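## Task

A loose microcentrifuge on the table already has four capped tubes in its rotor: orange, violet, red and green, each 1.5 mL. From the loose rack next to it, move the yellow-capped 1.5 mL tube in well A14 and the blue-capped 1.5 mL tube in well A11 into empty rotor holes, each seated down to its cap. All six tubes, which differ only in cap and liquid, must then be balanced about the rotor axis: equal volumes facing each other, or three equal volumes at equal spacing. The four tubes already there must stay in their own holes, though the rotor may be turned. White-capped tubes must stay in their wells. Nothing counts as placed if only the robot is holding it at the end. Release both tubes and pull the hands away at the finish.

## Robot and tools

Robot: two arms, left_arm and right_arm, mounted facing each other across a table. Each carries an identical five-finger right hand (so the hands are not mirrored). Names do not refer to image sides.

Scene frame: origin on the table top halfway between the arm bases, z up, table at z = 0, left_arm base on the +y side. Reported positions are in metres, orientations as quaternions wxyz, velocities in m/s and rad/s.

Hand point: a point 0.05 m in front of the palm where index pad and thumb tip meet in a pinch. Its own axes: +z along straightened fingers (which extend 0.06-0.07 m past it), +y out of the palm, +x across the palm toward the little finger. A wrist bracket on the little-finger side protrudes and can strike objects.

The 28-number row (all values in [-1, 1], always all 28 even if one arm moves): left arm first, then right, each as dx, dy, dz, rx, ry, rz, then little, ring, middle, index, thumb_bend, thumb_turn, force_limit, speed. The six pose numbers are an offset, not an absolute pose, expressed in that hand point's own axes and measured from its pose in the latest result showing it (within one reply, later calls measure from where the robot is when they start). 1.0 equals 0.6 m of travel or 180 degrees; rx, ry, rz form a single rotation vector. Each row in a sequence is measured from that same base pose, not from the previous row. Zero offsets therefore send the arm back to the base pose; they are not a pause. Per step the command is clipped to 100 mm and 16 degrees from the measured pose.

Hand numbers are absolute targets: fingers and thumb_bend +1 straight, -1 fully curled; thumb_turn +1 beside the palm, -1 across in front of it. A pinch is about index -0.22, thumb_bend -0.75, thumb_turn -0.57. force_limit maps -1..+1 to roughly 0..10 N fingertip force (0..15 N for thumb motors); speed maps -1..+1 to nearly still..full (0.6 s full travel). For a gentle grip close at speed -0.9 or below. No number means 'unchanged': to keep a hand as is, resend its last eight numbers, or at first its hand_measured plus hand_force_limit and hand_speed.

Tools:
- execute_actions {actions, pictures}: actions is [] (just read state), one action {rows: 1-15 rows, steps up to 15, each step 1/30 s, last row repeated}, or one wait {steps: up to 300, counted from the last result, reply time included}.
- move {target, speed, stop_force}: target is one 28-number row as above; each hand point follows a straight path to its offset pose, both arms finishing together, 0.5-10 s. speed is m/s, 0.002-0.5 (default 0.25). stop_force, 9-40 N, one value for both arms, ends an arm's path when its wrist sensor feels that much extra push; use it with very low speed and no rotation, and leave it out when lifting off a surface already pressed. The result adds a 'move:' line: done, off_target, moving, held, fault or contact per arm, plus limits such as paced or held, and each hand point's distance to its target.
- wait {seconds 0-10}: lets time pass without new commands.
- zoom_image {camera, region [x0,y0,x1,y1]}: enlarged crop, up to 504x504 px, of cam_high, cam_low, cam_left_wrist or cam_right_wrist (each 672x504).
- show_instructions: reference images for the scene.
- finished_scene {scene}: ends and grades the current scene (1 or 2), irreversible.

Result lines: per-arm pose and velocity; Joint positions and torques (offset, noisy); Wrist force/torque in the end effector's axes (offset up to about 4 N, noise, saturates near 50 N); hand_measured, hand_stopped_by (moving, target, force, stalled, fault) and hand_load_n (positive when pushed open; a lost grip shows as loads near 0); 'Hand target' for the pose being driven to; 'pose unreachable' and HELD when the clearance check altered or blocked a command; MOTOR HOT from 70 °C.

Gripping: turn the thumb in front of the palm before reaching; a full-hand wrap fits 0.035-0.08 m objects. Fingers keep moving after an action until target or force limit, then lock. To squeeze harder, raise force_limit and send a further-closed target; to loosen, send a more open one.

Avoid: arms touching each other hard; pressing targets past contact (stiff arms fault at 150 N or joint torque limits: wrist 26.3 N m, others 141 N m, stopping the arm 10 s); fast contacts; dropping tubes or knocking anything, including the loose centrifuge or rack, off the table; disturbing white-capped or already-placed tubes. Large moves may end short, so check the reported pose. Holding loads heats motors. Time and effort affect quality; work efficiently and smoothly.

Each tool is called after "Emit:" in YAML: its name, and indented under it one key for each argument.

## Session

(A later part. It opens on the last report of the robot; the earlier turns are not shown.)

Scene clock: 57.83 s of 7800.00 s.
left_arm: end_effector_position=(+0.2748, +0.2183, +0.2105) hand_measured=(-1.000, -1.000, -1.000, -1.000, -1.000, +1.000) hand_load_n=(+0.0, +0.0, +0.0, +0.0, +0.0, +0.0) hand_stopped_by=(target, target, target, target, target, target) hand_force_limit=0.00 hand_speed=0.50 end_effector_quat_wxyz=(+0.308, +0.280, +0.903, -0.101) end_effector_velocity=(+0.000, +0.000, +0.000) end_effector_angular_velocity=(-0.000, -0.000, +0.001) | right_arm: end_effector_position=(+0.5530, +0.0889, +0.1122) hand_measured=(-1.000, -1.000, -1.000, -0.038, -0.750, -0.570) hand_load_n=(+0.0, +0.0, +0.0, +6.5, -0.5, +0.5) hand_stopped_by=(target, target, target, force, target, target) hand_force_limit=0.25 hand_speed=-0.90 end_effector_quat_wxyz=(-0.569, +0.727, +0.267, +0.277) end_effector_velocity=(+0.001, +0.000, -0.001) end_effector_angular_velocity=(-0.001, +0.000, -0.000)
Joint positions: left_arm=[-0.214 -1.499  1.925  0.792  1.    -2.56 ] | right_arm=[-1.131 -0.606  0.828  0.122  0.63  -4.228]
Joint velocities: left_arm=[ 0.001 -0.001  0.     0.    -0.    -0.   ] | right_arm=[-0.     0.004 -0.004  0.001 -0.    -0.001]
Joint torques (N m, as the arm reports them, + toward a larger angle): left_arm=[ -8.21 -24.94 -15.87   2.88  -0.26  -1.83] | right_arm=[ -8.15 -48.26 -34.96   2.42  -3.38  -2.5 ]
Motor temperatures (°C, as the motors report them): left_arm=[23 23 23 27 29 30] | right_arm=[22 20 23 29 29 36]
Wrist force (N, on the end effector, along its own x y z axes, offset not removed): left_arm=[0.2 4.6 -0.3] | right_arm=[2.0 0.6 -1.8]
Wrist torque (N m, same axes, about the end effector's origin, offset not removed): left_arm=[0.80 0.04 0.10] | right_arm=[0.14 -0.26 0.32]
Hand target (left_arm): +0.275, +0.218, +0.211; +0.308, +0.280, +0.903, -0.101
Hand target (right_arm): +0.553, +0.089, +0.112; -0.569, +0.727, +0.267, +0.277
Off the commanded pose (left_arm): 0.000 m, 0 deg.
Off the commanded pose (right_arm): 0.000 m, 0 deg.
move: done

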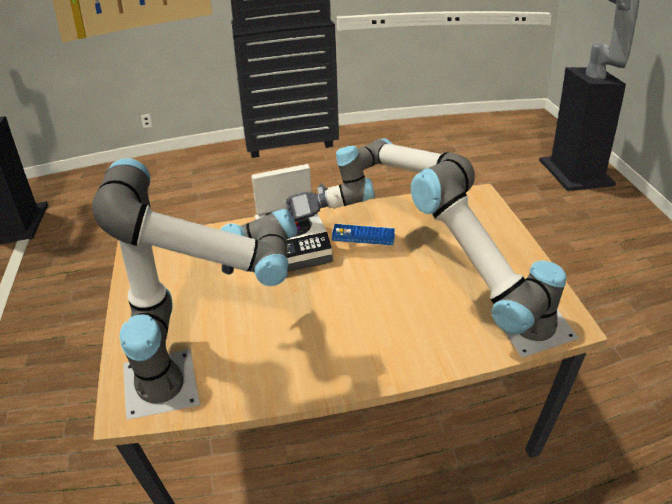

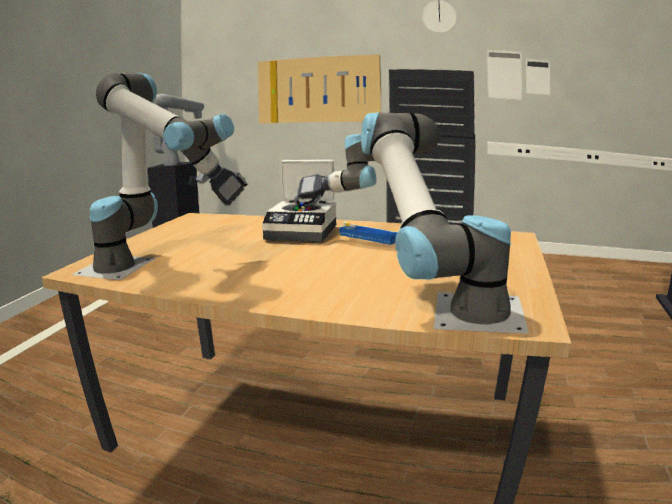

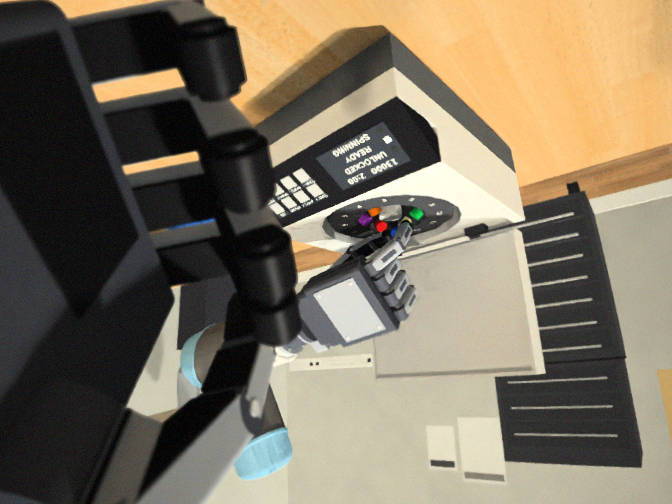

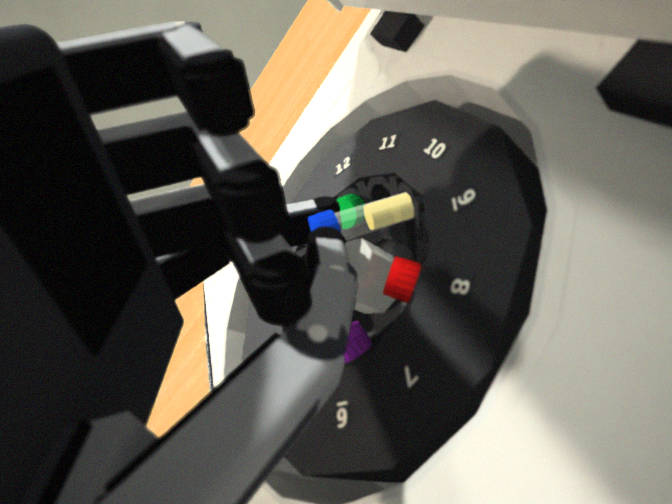

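Emit:
move:
  target: [0,0,0,0,0,0,-1,-1,-1,-1,-1,1,0,0.5, 0,0.0096,0.0029,0,0,0,-1,-1,-1,-0.25,-0.75,-0.57,0.25,-0.9]
  speed: 0.008
  stop_force: 10

Scene clock: 60.87 s of 7800.00 s.
left_arm: end_effector_position=(+0.2748, +0.2183, +0.2105) hand_measured=(-1.000, -1.000, -1.000, -1.000, -1.000, +1.000) hand_load_n=(+0.0, +0.0, +0.0, +0.0, +0.0, +0.0) hand_stopped_by=(target, target, target, target, target, target) hand_force_limit=0.00 hand_speed=0.50 end_effector_quat_wxyz=(+0.308, +0.280, +0.903, -0.101) end_effector_velocity=(-0.000, -0.000, -0.000) end_effector_angular_velocity=(-0.001, +0.001, -0.000) | right_arm: end_effector_position=(+0.5571, +0.0893, +0.1081) hand_measured=(-1.000, -1.000, -1.000, -0.038, -0.750, -0.570) hand_load_n=(+0.0, +0.0, +0.0, +6.5, -0.5, +0.5) hand_stopped_by=(target, target, target, force, target, target) hand_force_limit=0.25 hand_speed=-0.90 end_effector_quat_wxyz=(-0.569, +0.727, +0.267, +0.277) end_effector_velocity=(+0.001, +0.000, -0.001) end_effector_angular_velocity=(+0.000, -0.001, -0.000)
Joint positions: left_arm=[-0.214 -1.499  1.925  0.792  1.    -2.56 ] | right_arm=[-1.133 -0.592  0.811  0.125  0.628 -4.229]
Joint velocities: left_arm=[-0.    -0.001  0.    -0.001  0.    -0.001] | right_arm=[-0.     0.004 -0.005  0.001  0.    -0.001]
Joint torques (N m, as the arm reports them, + toward a larger angle): left_arm=[ -8.62 -24.06 -15.29   2.86  -0.38  -1.83] | right_arm=[ -9.01 -46.76 -35.2    1.89  -3.25  -2.59]
Motor temperatures (°C, as the motors report them): left_arm=[23 23 23 27 29 30] | right_arm=[22 20 23 29 29 36]
Wrist force (N, on the end effector, along its own x y z axes, offset not removed): left_arm=[0.0 2.8 2.4] | right_arm=[1.9 2.3 -2.5]
Wrist torque (N m, same axes, about the end effector's origin, offset not removed): left_arm=[0.39 -0.08 0.15] | right_arm=[0.31 -0.31 0.33]
Hand target (left_arm): +0.275, +0.218, +0.211; +0.308, +0.280, +0.903, -0.101
Hand target (right_arm): +0.557, +0.089, +0.108; -0.569, +0.727, +0.267, +0.277
Off the commanded pose (left_arm): 0.000 m, 0 deg.
Off the commanded pose (right_arm): 0.000 m, 0 deg.
move: done

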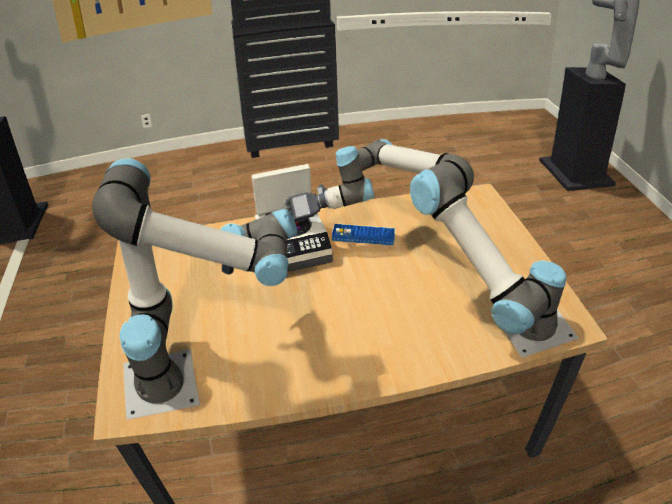

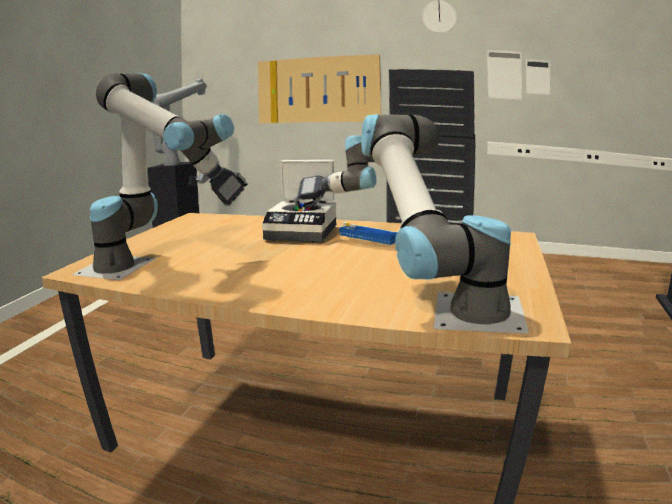

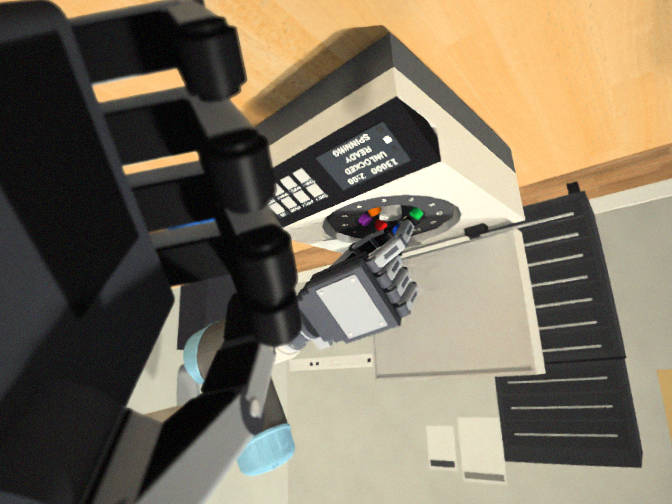

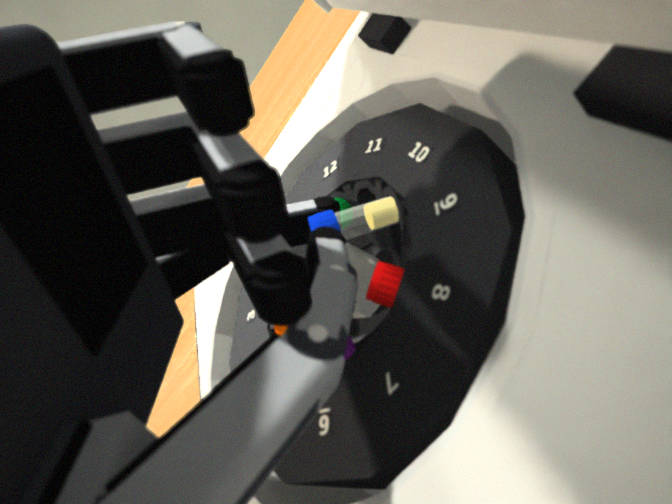

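Emit:
move:
  target: [0.157,0.063,-0.215,0,0,0,-1,-1,-1,-1,-1,1,0,0.5, -0.007,-0.0035,-0.0123,-0.0982,0.094,0.028,-1,-1,-1,-0.25,-0.75,-0.57,0.25,-0.9]
  speed: 0.08

Scene clock: 65.00 s of 7800.00 s.
left_arm: end_effector_position=(+0.1704, +0.3373, +0.2542) hand_measured=(-1.000, -1.000, -1.000, -1.000, -1.000, +1.000) hand_load_n=(+0.0, +0.0, +0.0, +0.0, +0.0, +0.0) hand_stopped_by=(target, target, target, target, target, target) hand_force_limit=0.00 hand_speed=0.50 end_effector_quat_wxyz=(+0.308, +0.280, +0.904, -0.101) end_effector_velocity=(-0.002, +0.001, +0.000) end_effector_angular_velocity=(-0.003, -0.002, -0.001) | right_arm: end_effector_position=(+0.5519, +0.0824, +0.1081) hand_measured=(-1.000, -1.000, -1.000, -0.038, -0.750, -0.570) hand_load_n=(+0.0, +0.0, +0.0, +7.0, +1.0, +0.0) hand_stopped_by=(target, target, target, force, target, target) hand_force_limit=0.25 hand_speed=-0.90 end_effector_quat_wxyz=(-0.496, +0.768, +0.103, +0.393) end_effector_velocity=(-0.000, +0.001, +0.001) end_effector_angular_velocity=(+0.001, -0.002, -0.002)
Joint positions: left_arm=[-0.914 -1.878  2.27   1.338  0.927 -3.417] | right_arm=[-1.014 -0.763  1.122 -0.14   1.162 -4.033]
Joint velocities: left_arm=[-0.023 -0.007  0.009  0.014 -0.    -0.028] | right_arm=[ 0.002 -0.     0.    -0.002  0.004  0.001]
Joint torques (N m, as the arm reports them, + toward a larger angle): left_arm=[-10.09 -12.13  -8.77   4.06   0.53  -1.62] | right_arm=[  5.83 -55.06  -6.31  -3.31   2.16   2.19]
Motor temperatures (°C, as the motors report them): left_arm=[23 23 23 27 29 30] | right_arm=[22 20 23 29 29 36]
Wrist force (N, on the end effector, along its own x y z axes, offset not removed): left_arm=[0.7 1.7 2.0] | right_arm=[2.2 1.1 2.0]
Wrist torque (N m, same axes, about the end effector's origin, offset not removed): left_arm=[0.09 -0.27 0.02] | right_arm=[0.02 -0.36 0.14]
Hand target (left_arm): +0.170, +0.337, +0.254; +0.308, +0.280, +0.903, -0.101
Hand target (right_arm): +0.552, +0.082, +0.108; -0.496, +0.768, +0.103, +0.393
Off the commanded pose (left_arm): 0.000 m, 0 deg.
Off the commanded pose (right_arm): 0.000 m, 0 deg.
move: done

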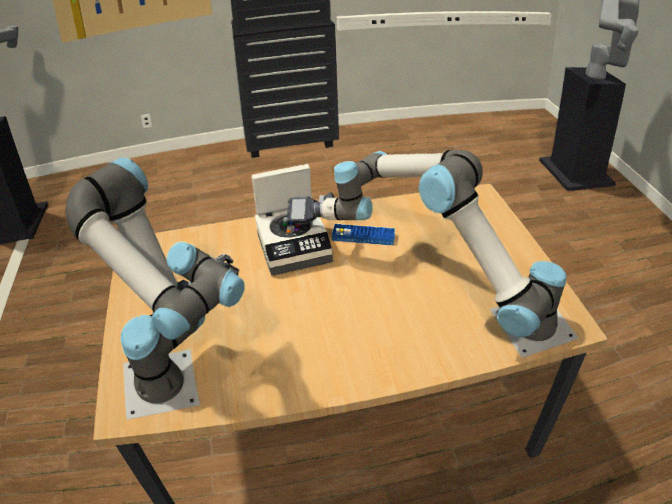

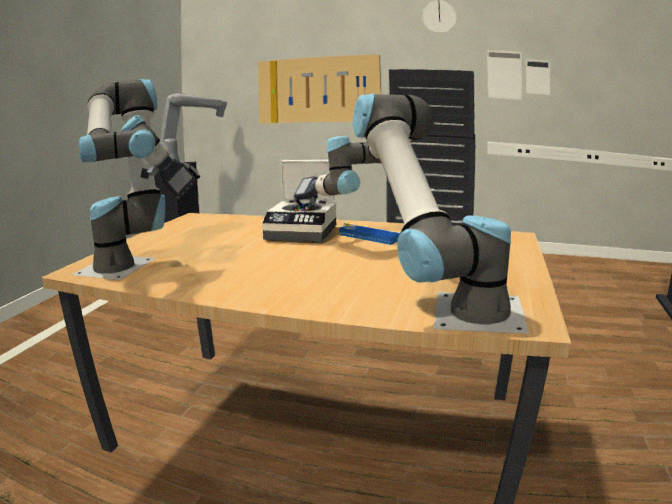

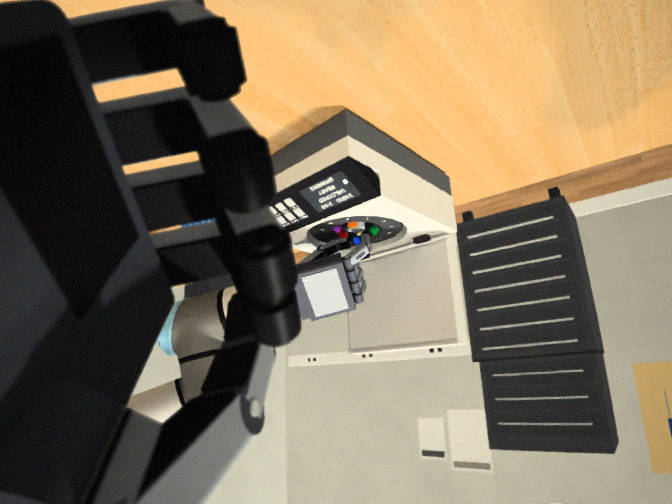

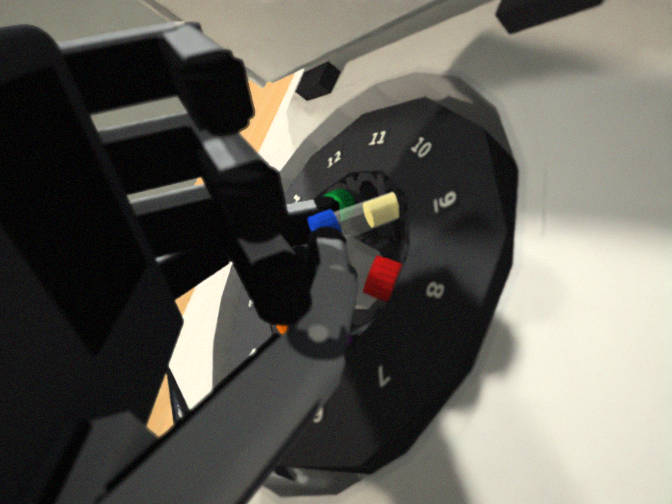

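Emit:
move:
  target: [0,0,0,0,0,0,-1,-1,-1,-1,-1,1,0,0.5, -0.005,-0.003,-0.008,-0.0982,0.094,0.028,-1,-1,-1,-0.25,-0.75,-0.57,0.25,-0.9]
  speed: 0.1

Scene clock: 68.20 s of 7800.00 s.
left_arm: end_effector_position=(+0.1704, +0.3373, +0.2542) hand_measured=(-1.000, -1.000, -1.000, -1.000, -1.000, +1.000) hand_load_n=(+0.0, +0.0, +0.0, +0.0, +0.0, +0.0) hand_stopped_by=(target, target, target, target, target, target) hand_force_limit=0.00 hand_speed=0.50 end_effector_quat_wxyz=(+0.308, +0.280, +0.904, -0.101) end_effector_velocity=(+0.000, +0.000, -0.000) end_effector_angular_velocity=(+0.001, -0.001, +0.000) | right_arm: end_effector_position=(+0.5465, +0.0799, +0.1082) hand_measured=(-1.000, -1.000, -1.000, -0.038, -0.750, -0.570) hand_load_n=(+0.0, +0.0, +0.0, +7.0, +1.0, +0.0) hand_stopped_by=(target, target, target, force, target, target) hand_force_limit=0.25 hand_speed=-0.90 end_effector_quat_wxyz=(+0.399, -0.773, +0.066, -0.490) end_effector_velocity=(+0.001, -0.001, -0.000) end_effector_angular_velocity=(-0.001, +0.001, -0.015)
Joint positions: left_arm=[-0.914 -1.878  2.27   1.338  0.927 -3.417] | right_arm=[-0.859 -0.736  1.071 -0.128  1.739 -3.909]
Joint velocities: left_arm=[ 0.     0.     0.001  0.    -0.    -0.   ] | right_arm=[ 0.004  0.004 -0.008  0.006  0.018  0.003]
Joint torques (N m, as the arm reports them, + toward a larger angle): left_arm=[ 10.46   5.5  -25.56   1.11  -3.     1.63] | right_arm=[  7.64 -42.62 -35.14   1.58   2.33   2.52]
Motor temperatures (°C, as the motors report them): left_arm=[23 23 23 27 29 30] | right_arm=[22 20 23 29 29 36]
Wrist force (N, on the end effector, along its own x y z axes, offset not removed): left_arm=[-0.5 1.9 2.9] | right_arm=[0.5 5.7 -2.3]
Wrist torque (N m, same axes, about the end effector's origin, offset not removed): left_arm=[0.12 -0.10 -0.05] | right_arm=[1.05 0.06 0.39]
Hand target (left_arm): +0.170, +0.337, +0.254; +0.308, +0.280, +0.904, -0.101
Hand target (right_arm): +0.546, +0.080, +0.108; -0.399, +0.773, -0.066, +0.490
Off the commanded pose (left_arm): 0.000 m, 0 deg.
Off the commanded pose (right_arm): 0.000 m, 0 deg.
move: done

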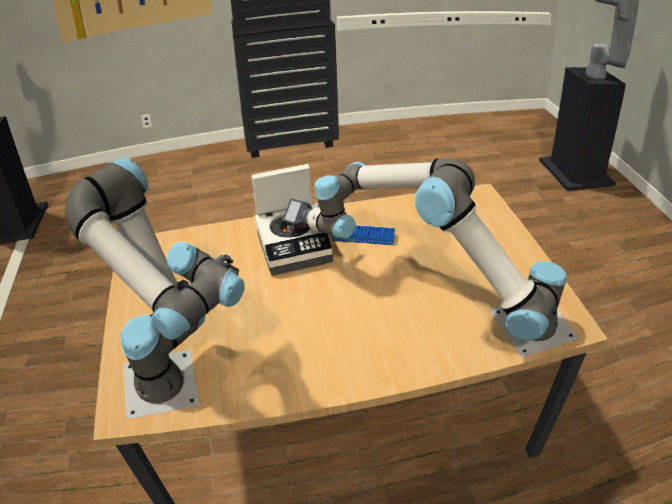

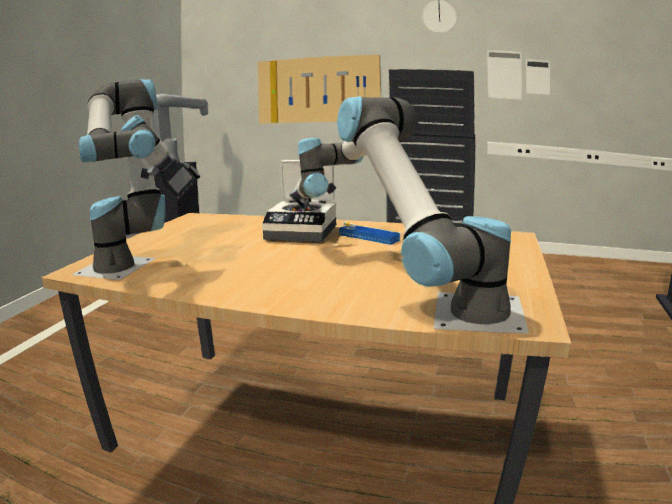

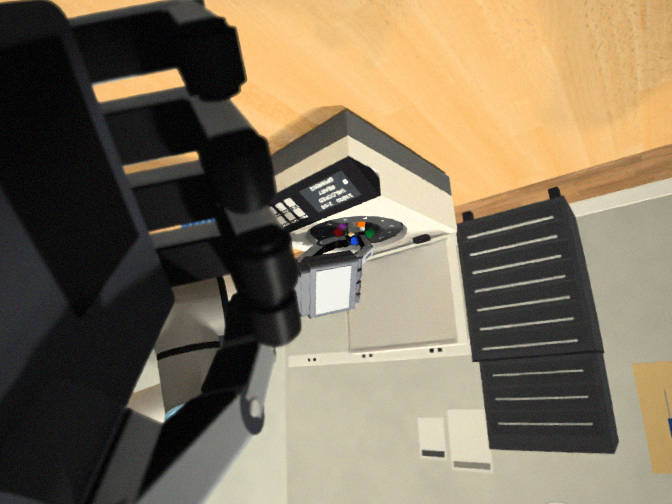

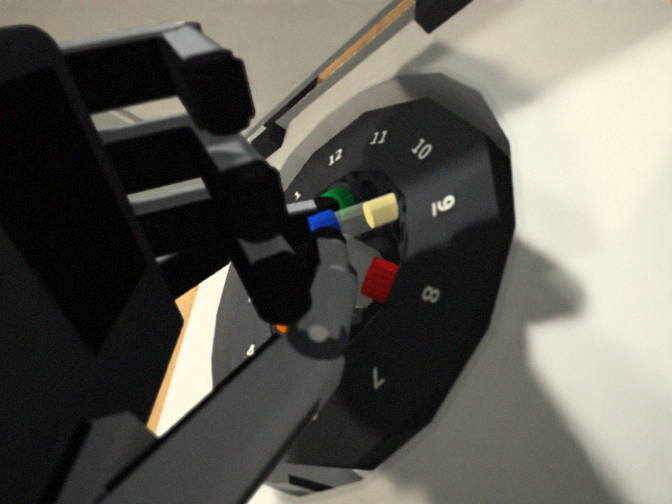

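Emit:
move:
  target: [0,0,0,0,0,0,-1,-1,-1,-1,-1,1,0,0.5, -0.0055,-0.004,-0.006,-0.0982,0.094,0.028,-1,-1,-1,-0.25,-0.75,-0.57,0.25,-0.9]
  speed: 0.08

Scene clock: 71.77 s of 7800.00 s.
left_arm: end_effector_position=(+0.1704, +0.3373, +0.2542) hand_measured=(-1.000, -1.000, -1.000, -1.000, -1.000, +1.000) hand_load_n=(+0.0, +0.0, +0.0, +0.0, +0.0, +0.0) hand_stopped_by=(target, target, target, target, target, target) hand_force_limit=0.00 hand_speed=0.50 end_effector_quat_wxyz=(+0.308, +0.280, +0.904, -0.101) end_effector_velocity=(+0.000, +0.000, -0.000) end_effector_angular_velocity=(-0.000, +0.001, +0.001) | right_arm: end_effector_position=(+0.5411, +0.0811, +0.1082) hand_measured=(-1.000, -1.000, -1.000, -0.038, -0.750, -0.570) hand_load_n=(+0.0, +0.0, +0.0, +7.0, +1.0, +0.0) hand_stopped_by=(target, target, target, force, target, target) hand_force_limit=0.25 hand_speed=-0.90 end_effector_quat_wxyz=(+0.284, -0.741, +0.231, -0.563) end_effector_velocity=(+0.000, +0.001, +0.000) end_effector_angular_velocity=(-0.001, +0.003, -0.012)
Joint positions: left_arm=[-0.914 -1.878  2.27   1.338  0.927 -3.417] | right_arm=[-0.73  -0.512  0.647  0.14   2.288 -3.761]
Joint velocities: left_arm=[ 0.    -0.001  0.001 -0.     0.001 -0.   ] | right_arm=[ 0.003  0.016 -0.033  0.025  0.013  0.008]
Joint torques (N m, as the arm reports them, + toward a larger angle): left_arm=[  7.42   3.79 -25.07   1.49  -2.8    0.47] | right_arm=[  4.69 -49.66 -33.08   1.87   2.35   1.97]
Motor temperatures (°C, as the motors report them): left_arm=[23 23 23 27 29 30] | right_arm=[22 20 23 29 29 36]
Wrist force (N, on the end effector, along its own x y z axes, offset not removed): left_arm=[0.2 2.2 1.9] | right_arm=[2.1 3.0 -1.2]
Wrist torque (N m, same axes, about the end effector's origin, offset not removed): left_arm=[0.29 -0.13 -0.08] | right_arm=[0.55 -0.11 0.39]
Hand target (left_arm): +0.170, +0.337, +0.254; +0.308, +0.280, +0.904, -0.101
Hand target (right_arm): +0.541, +0.081, +0.108; -0.283, +0.741, -0.231, +0.563
Off the commanded pose (left_arm): 0.000 m, 0 deg.
Off the commanded pose (right_arm): 0.000 m, 0 deg.
move: done

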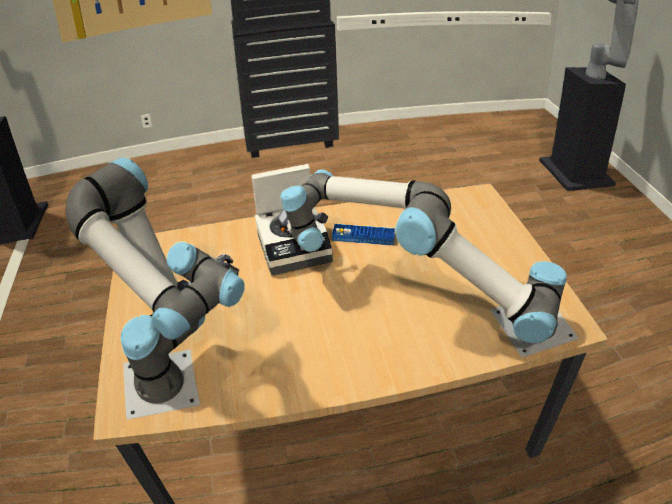

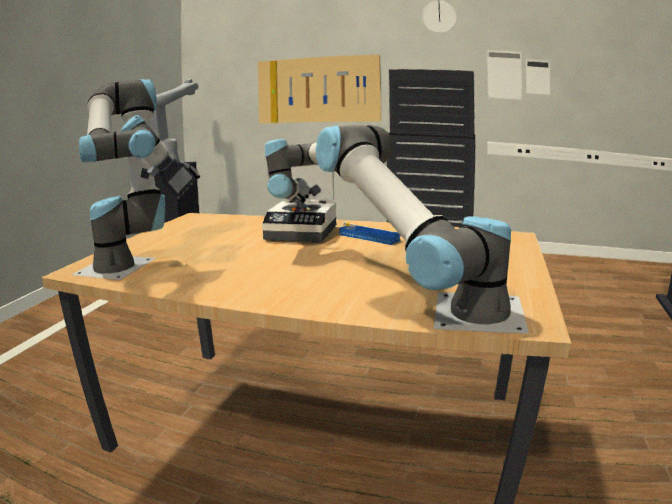

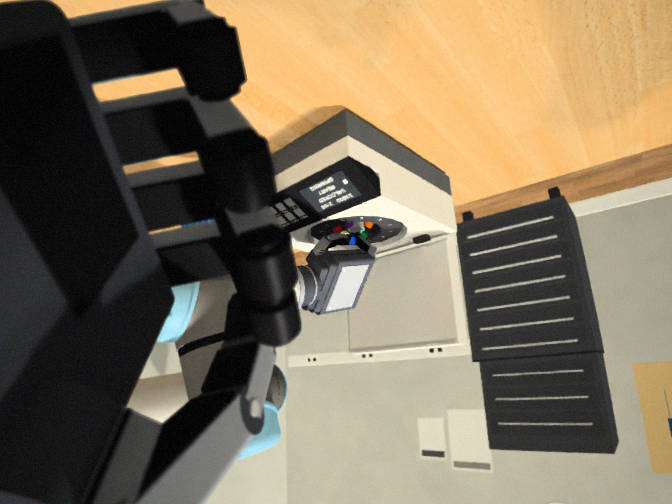

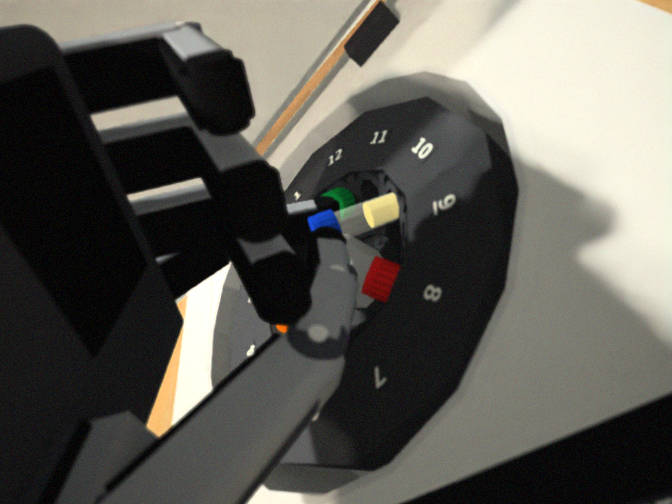

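Emit:
move:
  target: [0,0,0,0,0,0,-1,-1,-1,-1,-1,1,0,0.5, 0,0,0,0,0,0,-1,-1,-1,0.06,-0.75,-0.57,0.25,-0.8]

Scene clock: 73.23 s of 7800.00 s.
left_arm: end_effector_position=(+0.1704, +0.3373, +0.2542) hand_measured=(-1.000, -1.000, -1.000, -1.000, -1.000, +1.000) hand_load_n=(+0.0, +0.0, +0.0, +0.0, +0.0, +0.0) hand_stopped_by=(target, target, target, target, target, target) hand_force_limit=0.00 hand_speed=0.50 end_effector_quat_wxyz=(+0.308, +0.280, +0.904, -0.101) end_effector_velocity=(+0.000, -0.000, -0.000) end_effector_angular_velocity=(-0.000, -0.000, -0.001) | right_arm: end_effector_position=(+0.5410, +0.0812, +0.1082) hand_measured=(-1.000, -1.000, -1.000, +0.060, -0.750, -0.570) hand_load_n=(+0.0, +0.0, +0.0, +0.0, +0.0, +0.0) hand_stopped_by=(target, target, target, target, target, target) hand_force_limit=0.25 hand_speed=-0.80 end_effector_quat_wxyz=(+0.284, -0.741, +0.231, -0.563) end_effector_velocity=(-0.000, -0.000, +0.000) end_effector_angular_velocity=(-0.000, +0.000, +0.001)
Joint positions: left_arm=[-0.914 -1.878  2.27   1.338  0.927 -3.417] | right_arm=[-0.729 -0.512  0.647  0.14   2.288 -3.761]
Joint velocities: left_arm=[-0.    -0.     0.001 -0.001 -0.     0.001] | right_arm=[ 0.    -0.001  0.001 -0.    -0.    -0.   ]
Joint torques (N m, as the arm reports them, + toward a larger angle): left_arm=[  5.15   3.01 -25.17   1.62  -2.88  -0.38] | right_arm=[ -9.56 -62.13  -8.78  -2.91  -2.71  -2.54]
Motor temperatures (°C, as the motors report them): left_arm=[23 23 23 27 29 30] | right_arm=[22 20 23 29 29 36]
Wrist force (N, on the end effector, along its own x y z axes, offset not removed): left_arm=[0.0 2.3 1.7] | right_arm=[4.1 2.9 0.3]
Wrist torque (N m, same axes, about the end effector's origin, offset not removed): left_arm=[0.24 -0.02 -0.05] | right_arm=[0.31 -0.67 0.33]
Hand target (left_arm): +0.170, +0.337, +0.254; +0.308, +0.280, +0.904, -0.101
Hand target (right_arm): +0.541, +0.081, +0.108; -0.284, +0.741, -0.231, +0.563
Off the commanded pose (left_arm): 0.000 m, 0 deg.
Off the commanded pose (right_arm): 0.000 m, 0 deg.
move: done

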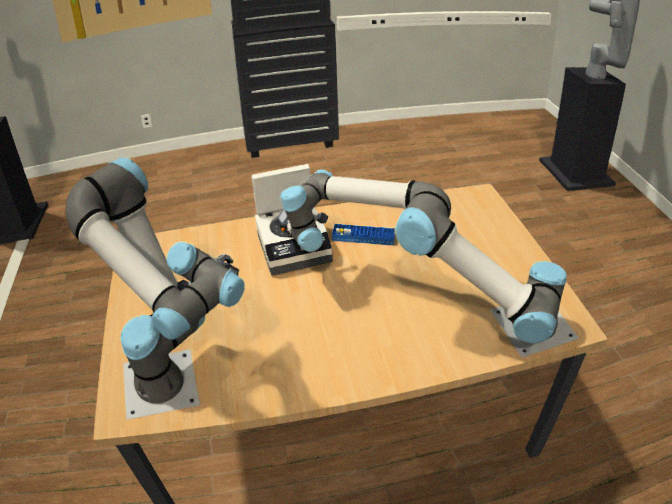

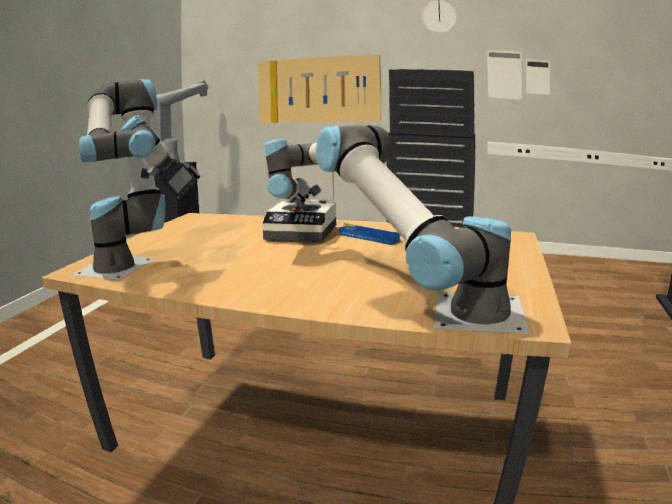

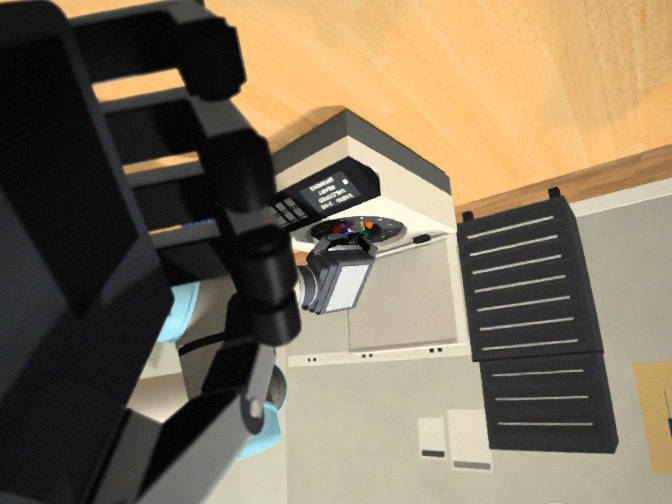

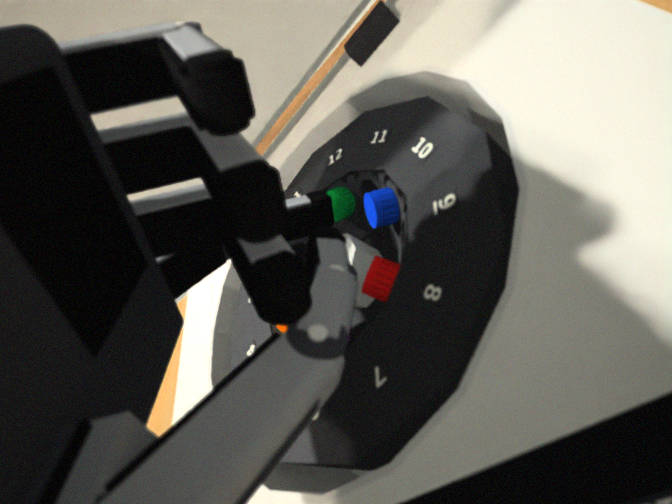

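Emit:
move:
  target: [0,0,0,0,0,0,-1,-1,-1,-1,-1,1,0,0.5, 0.0707,-0.0677,-0.0202,0,0,0,-1,-1,-1,0.17,-0.75,-0.57,0.25,-0.3]
  speed: 0.06

Emit:
move:
  target: [0,0,0,0,0,0,-1,-1,-1,-1,-1,1,0,0.5, 0.16,0.2245,-0.0448,-0.074,0.102,0.2835,-1,-1,-1,0.17,-0.75,-0.57,0.25,-0.3]
  speed: 0.2

Scene clock: 77.27 s of 7800.00 s.
left_arm: end_effector_position=(+0.1704, +0.3373, +0.2542) hand_measured=(-1.000, -1.000, -1.000, -1.000, -1.000, +1.000) hand_load_n=(+0.0, +0.0, +0.0, +0.0, +0.0, +0.0) hand_stopped_by=(target, target, target, target, target, target) hand_force_limit=0.00 hand_speed=0.50 end_effector_quat_wxyz=(+0.308, +0.280, +0.904, -0.101) end_effector_velocity=(-0.000, -0.000, -0.000) end_effector_angular_velocity=(-0.001, +0.001, -0.000) | right_arm: end_effector_position=(+0.5412, +0.0809, +0.1680) hand_measured=(-1.000, -1.000, -1.000, +0.170, -0.750, -0.570) hand_load_n=(+0.0, +0.0, +0.0, +0.0, +0.0, +0.0) hand_stopped_by=(target, target, target, target, target, target) hand_force_limit=0.25 hand_speed=-0.30 end_effector_quat_wxyz=(+0.284, -0.741, +0.231, -0.563) end_effector_velocity=(-0.000, +0.001, +0.002) end_effector_angular_velocity=(+0.002, +0.001, -0.001)
Joint positions: left_arm=[-0.914 -1.878  2.27   1.338  0.927 -3.417] | right_arm=[-0.73  -0.53   0.528  0.276  2.288 -3.762]
Joint velocities: left_arm=[-0.    -0.001 -0.    -0.     0.     0.   ] | right_arm=[ 0.001  0.003 -0.01   0.008  0.001  0.003]
Joint torques (N m, as the arm reports them, + toward a larger angle): left_arm=[  4.96   2.61 -23.89   1.56  -2.57  -0.36] | right_arm=[ -6.36 -48.79 -35.96   1.99   2.53   2.11]
Motor temperatures (°C, as the motors report them): left_arm=[23 23 23 27 29 30] | right_arm=[22 20 23 29 29 36]
Wrist force (N, on the end effector, along its own x y z axes, offset not removed): left_arm=[-0.4 4.0 1.0] | right_arm=[0.1 2.3 -5.0]
Wrist torque (N m, same axes, about the end effector's origin, offset not removed): left_arm=[0.47 0.13 -0.04] | right_arm=[0.56 0.23 0.20]
Hand target (left_arm): +0.170, +0.337, +0.254; +0.308, +0.280, +0.904, -0.101
Hand target (right_arm): +0.541, +0.081, +0.168; -0.284, +0.741, -0.231, +0.563
Off the commanded pose (left_arm): 0.000 m, 0 deg.
Off the commanded pose (right_arm): 0.000 m, 0 deg.
move: done

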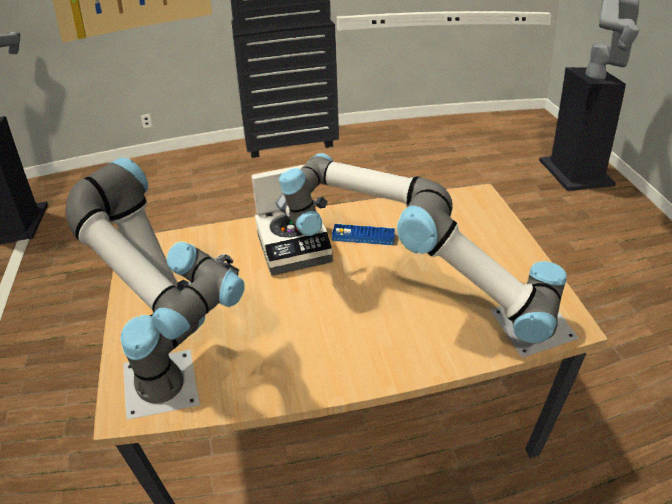

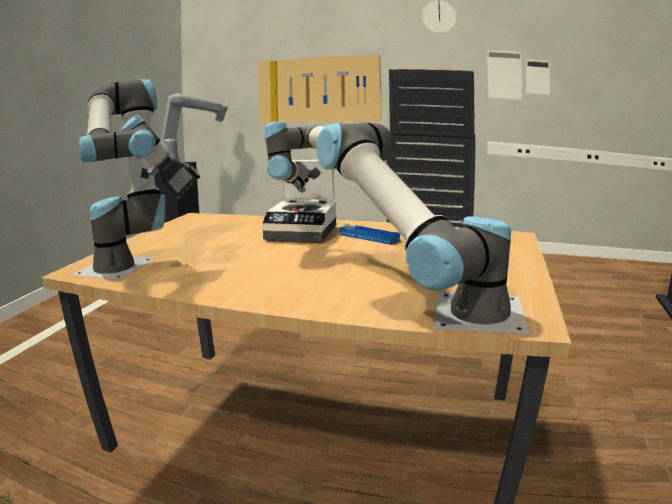

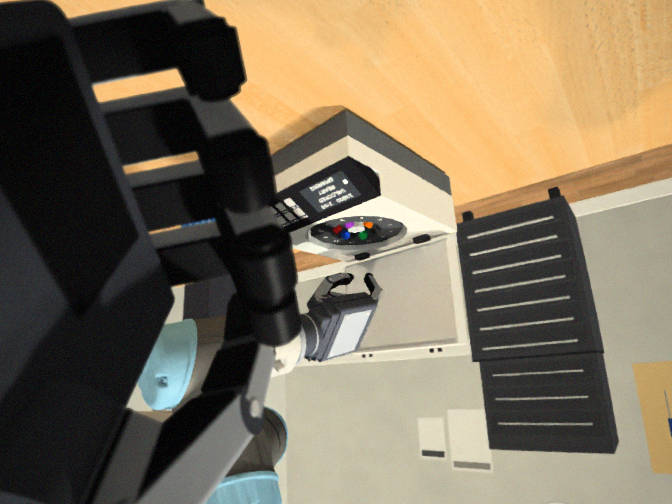

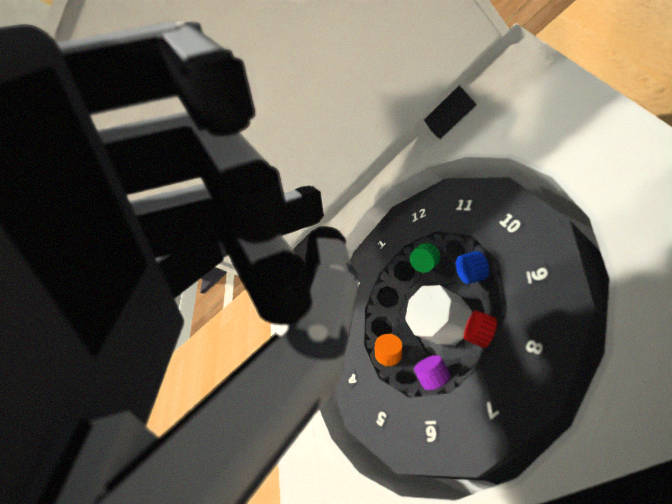

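Scene clock: 80.17 s of 7800.00 s.
left_arm: end_effector_position=(+0.1704, +0.3373, +0.2542) hand_measured=(-1.000, -1.000, -1.000, -1.000, -1.000, +1.000) hand_load_n=(+0.0, +0.0, +0.0, +0.0, +0.0, +0.0) hand_stopped_by=(target, target, target, target, target, target) hand_force_limit=0.00 hand_speed=0.50 end_effector_quat_wxyz=(+0.308, +0.280, +0.904, -0.101) end_effector_velocity=(-0.000, -0.000, +0.000) end_effector_angular_velocity=(-0.000, +0.001, +0.000) | right_arm: end_effector_position=(+0.5371, -0.0854, +0.1495) hand_measured=(-1.000, -1.000, -1.000, +0.170, -0.750, -0.570) hand_load_n=(+0.0, +0.0, +0.0, +0.0, +0.0, +0.0) hand_stopped_by=(target, target, target, target, target, target) hand_force_limit=0.25 hand_speed=-0.30 end_effector_quat_wxyz=(+0.373, -0.501, +0.627, -0.465) end_effector_velocity=(-0.001, -0.001, -0.001) end_effector_angular_velocity=(+0.009, +0.004, -0.005)
Joint positions: left_arm=[-0.914 -1.878  2.27   1.338  0.927 -3.417] | right_arm=[-0.866 -0.821  1.097  0.223  2.494 -2.73 ]
Joint velocities: left_arm=[-0.    -0.    -0.001  0.001  0.    -0.001] | right_arm=[-0.002 -0.001  0.002  0.009 -0.002  0.016]
Joint torques (N m, as the arm reports them, + toward a larger angle): left_arm=[  5.01   3.83 -24.55   1.67  -2.75  -0.19] | right_arm=[ -9.93 -52.87  -6.63   2.65  -2.39   2.11]
Motor temperatures (°C, as the motors report them): left_arm=[23 23 23 27 29 30] | right_arm=[22 20 23 29 29 36]
Wrist force (N, on the end effector, along its own x y z axes, offset not removed): left_arm=[1.5 2.8 2.1] | right_arm=[0.4 1.6 -1.0]
Wrist torque (N m, same axes, about the end effector's origin, offset not removed): left_arm=[0.30 -0.33 0.21] | right_arm=[0.31 0.05 0.24]
Hand target (left_arm): +0.170, +0.337, +0.254; +0.308, +0.280, +0.904, -0.101
Hand target (right_arm): +0.537, -0.086, +0.149; +0.373, -0.501, +0.627, -0.465
Off the commanded pose (left_arm): 0.000 m, 0 deg.
Off the commanded pose (right_arm): 0.000 m, 0 deg.
move: done

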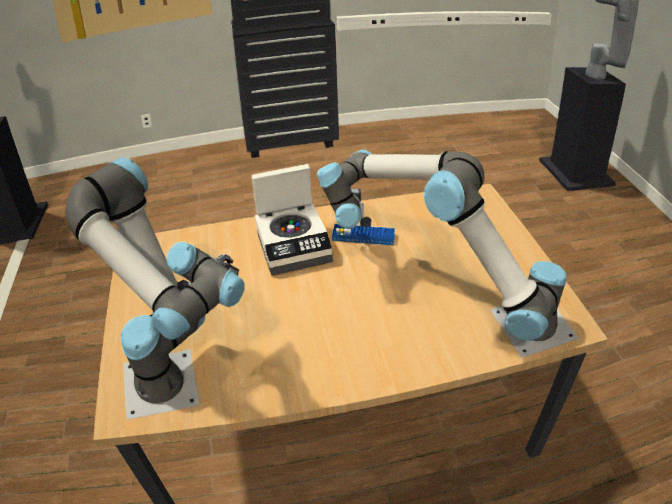

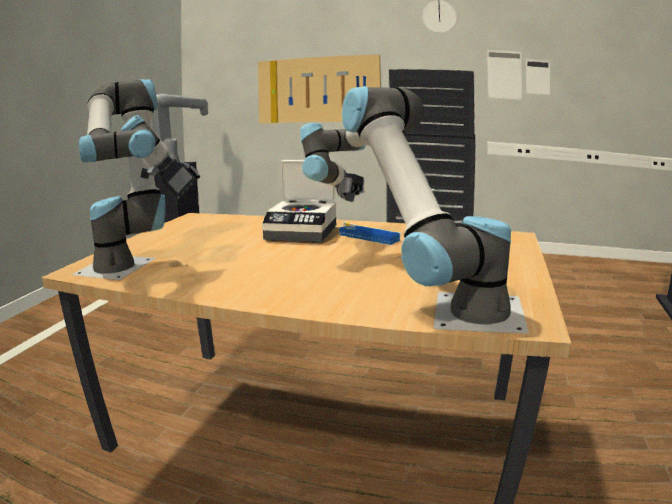

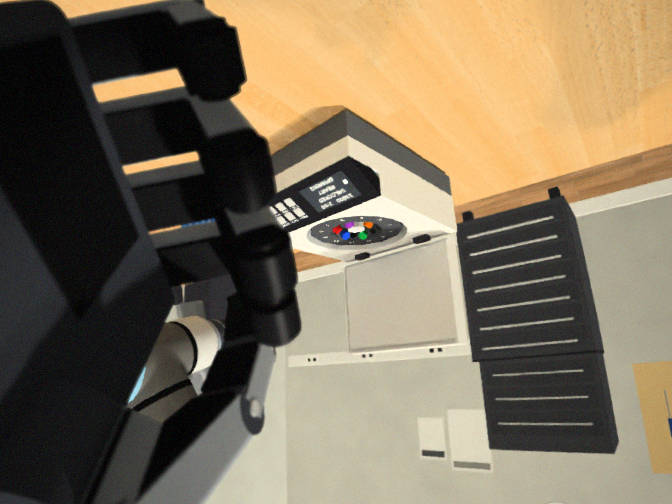

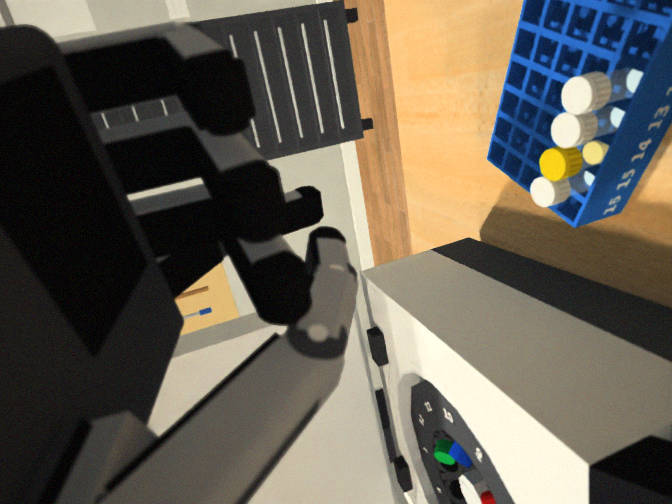

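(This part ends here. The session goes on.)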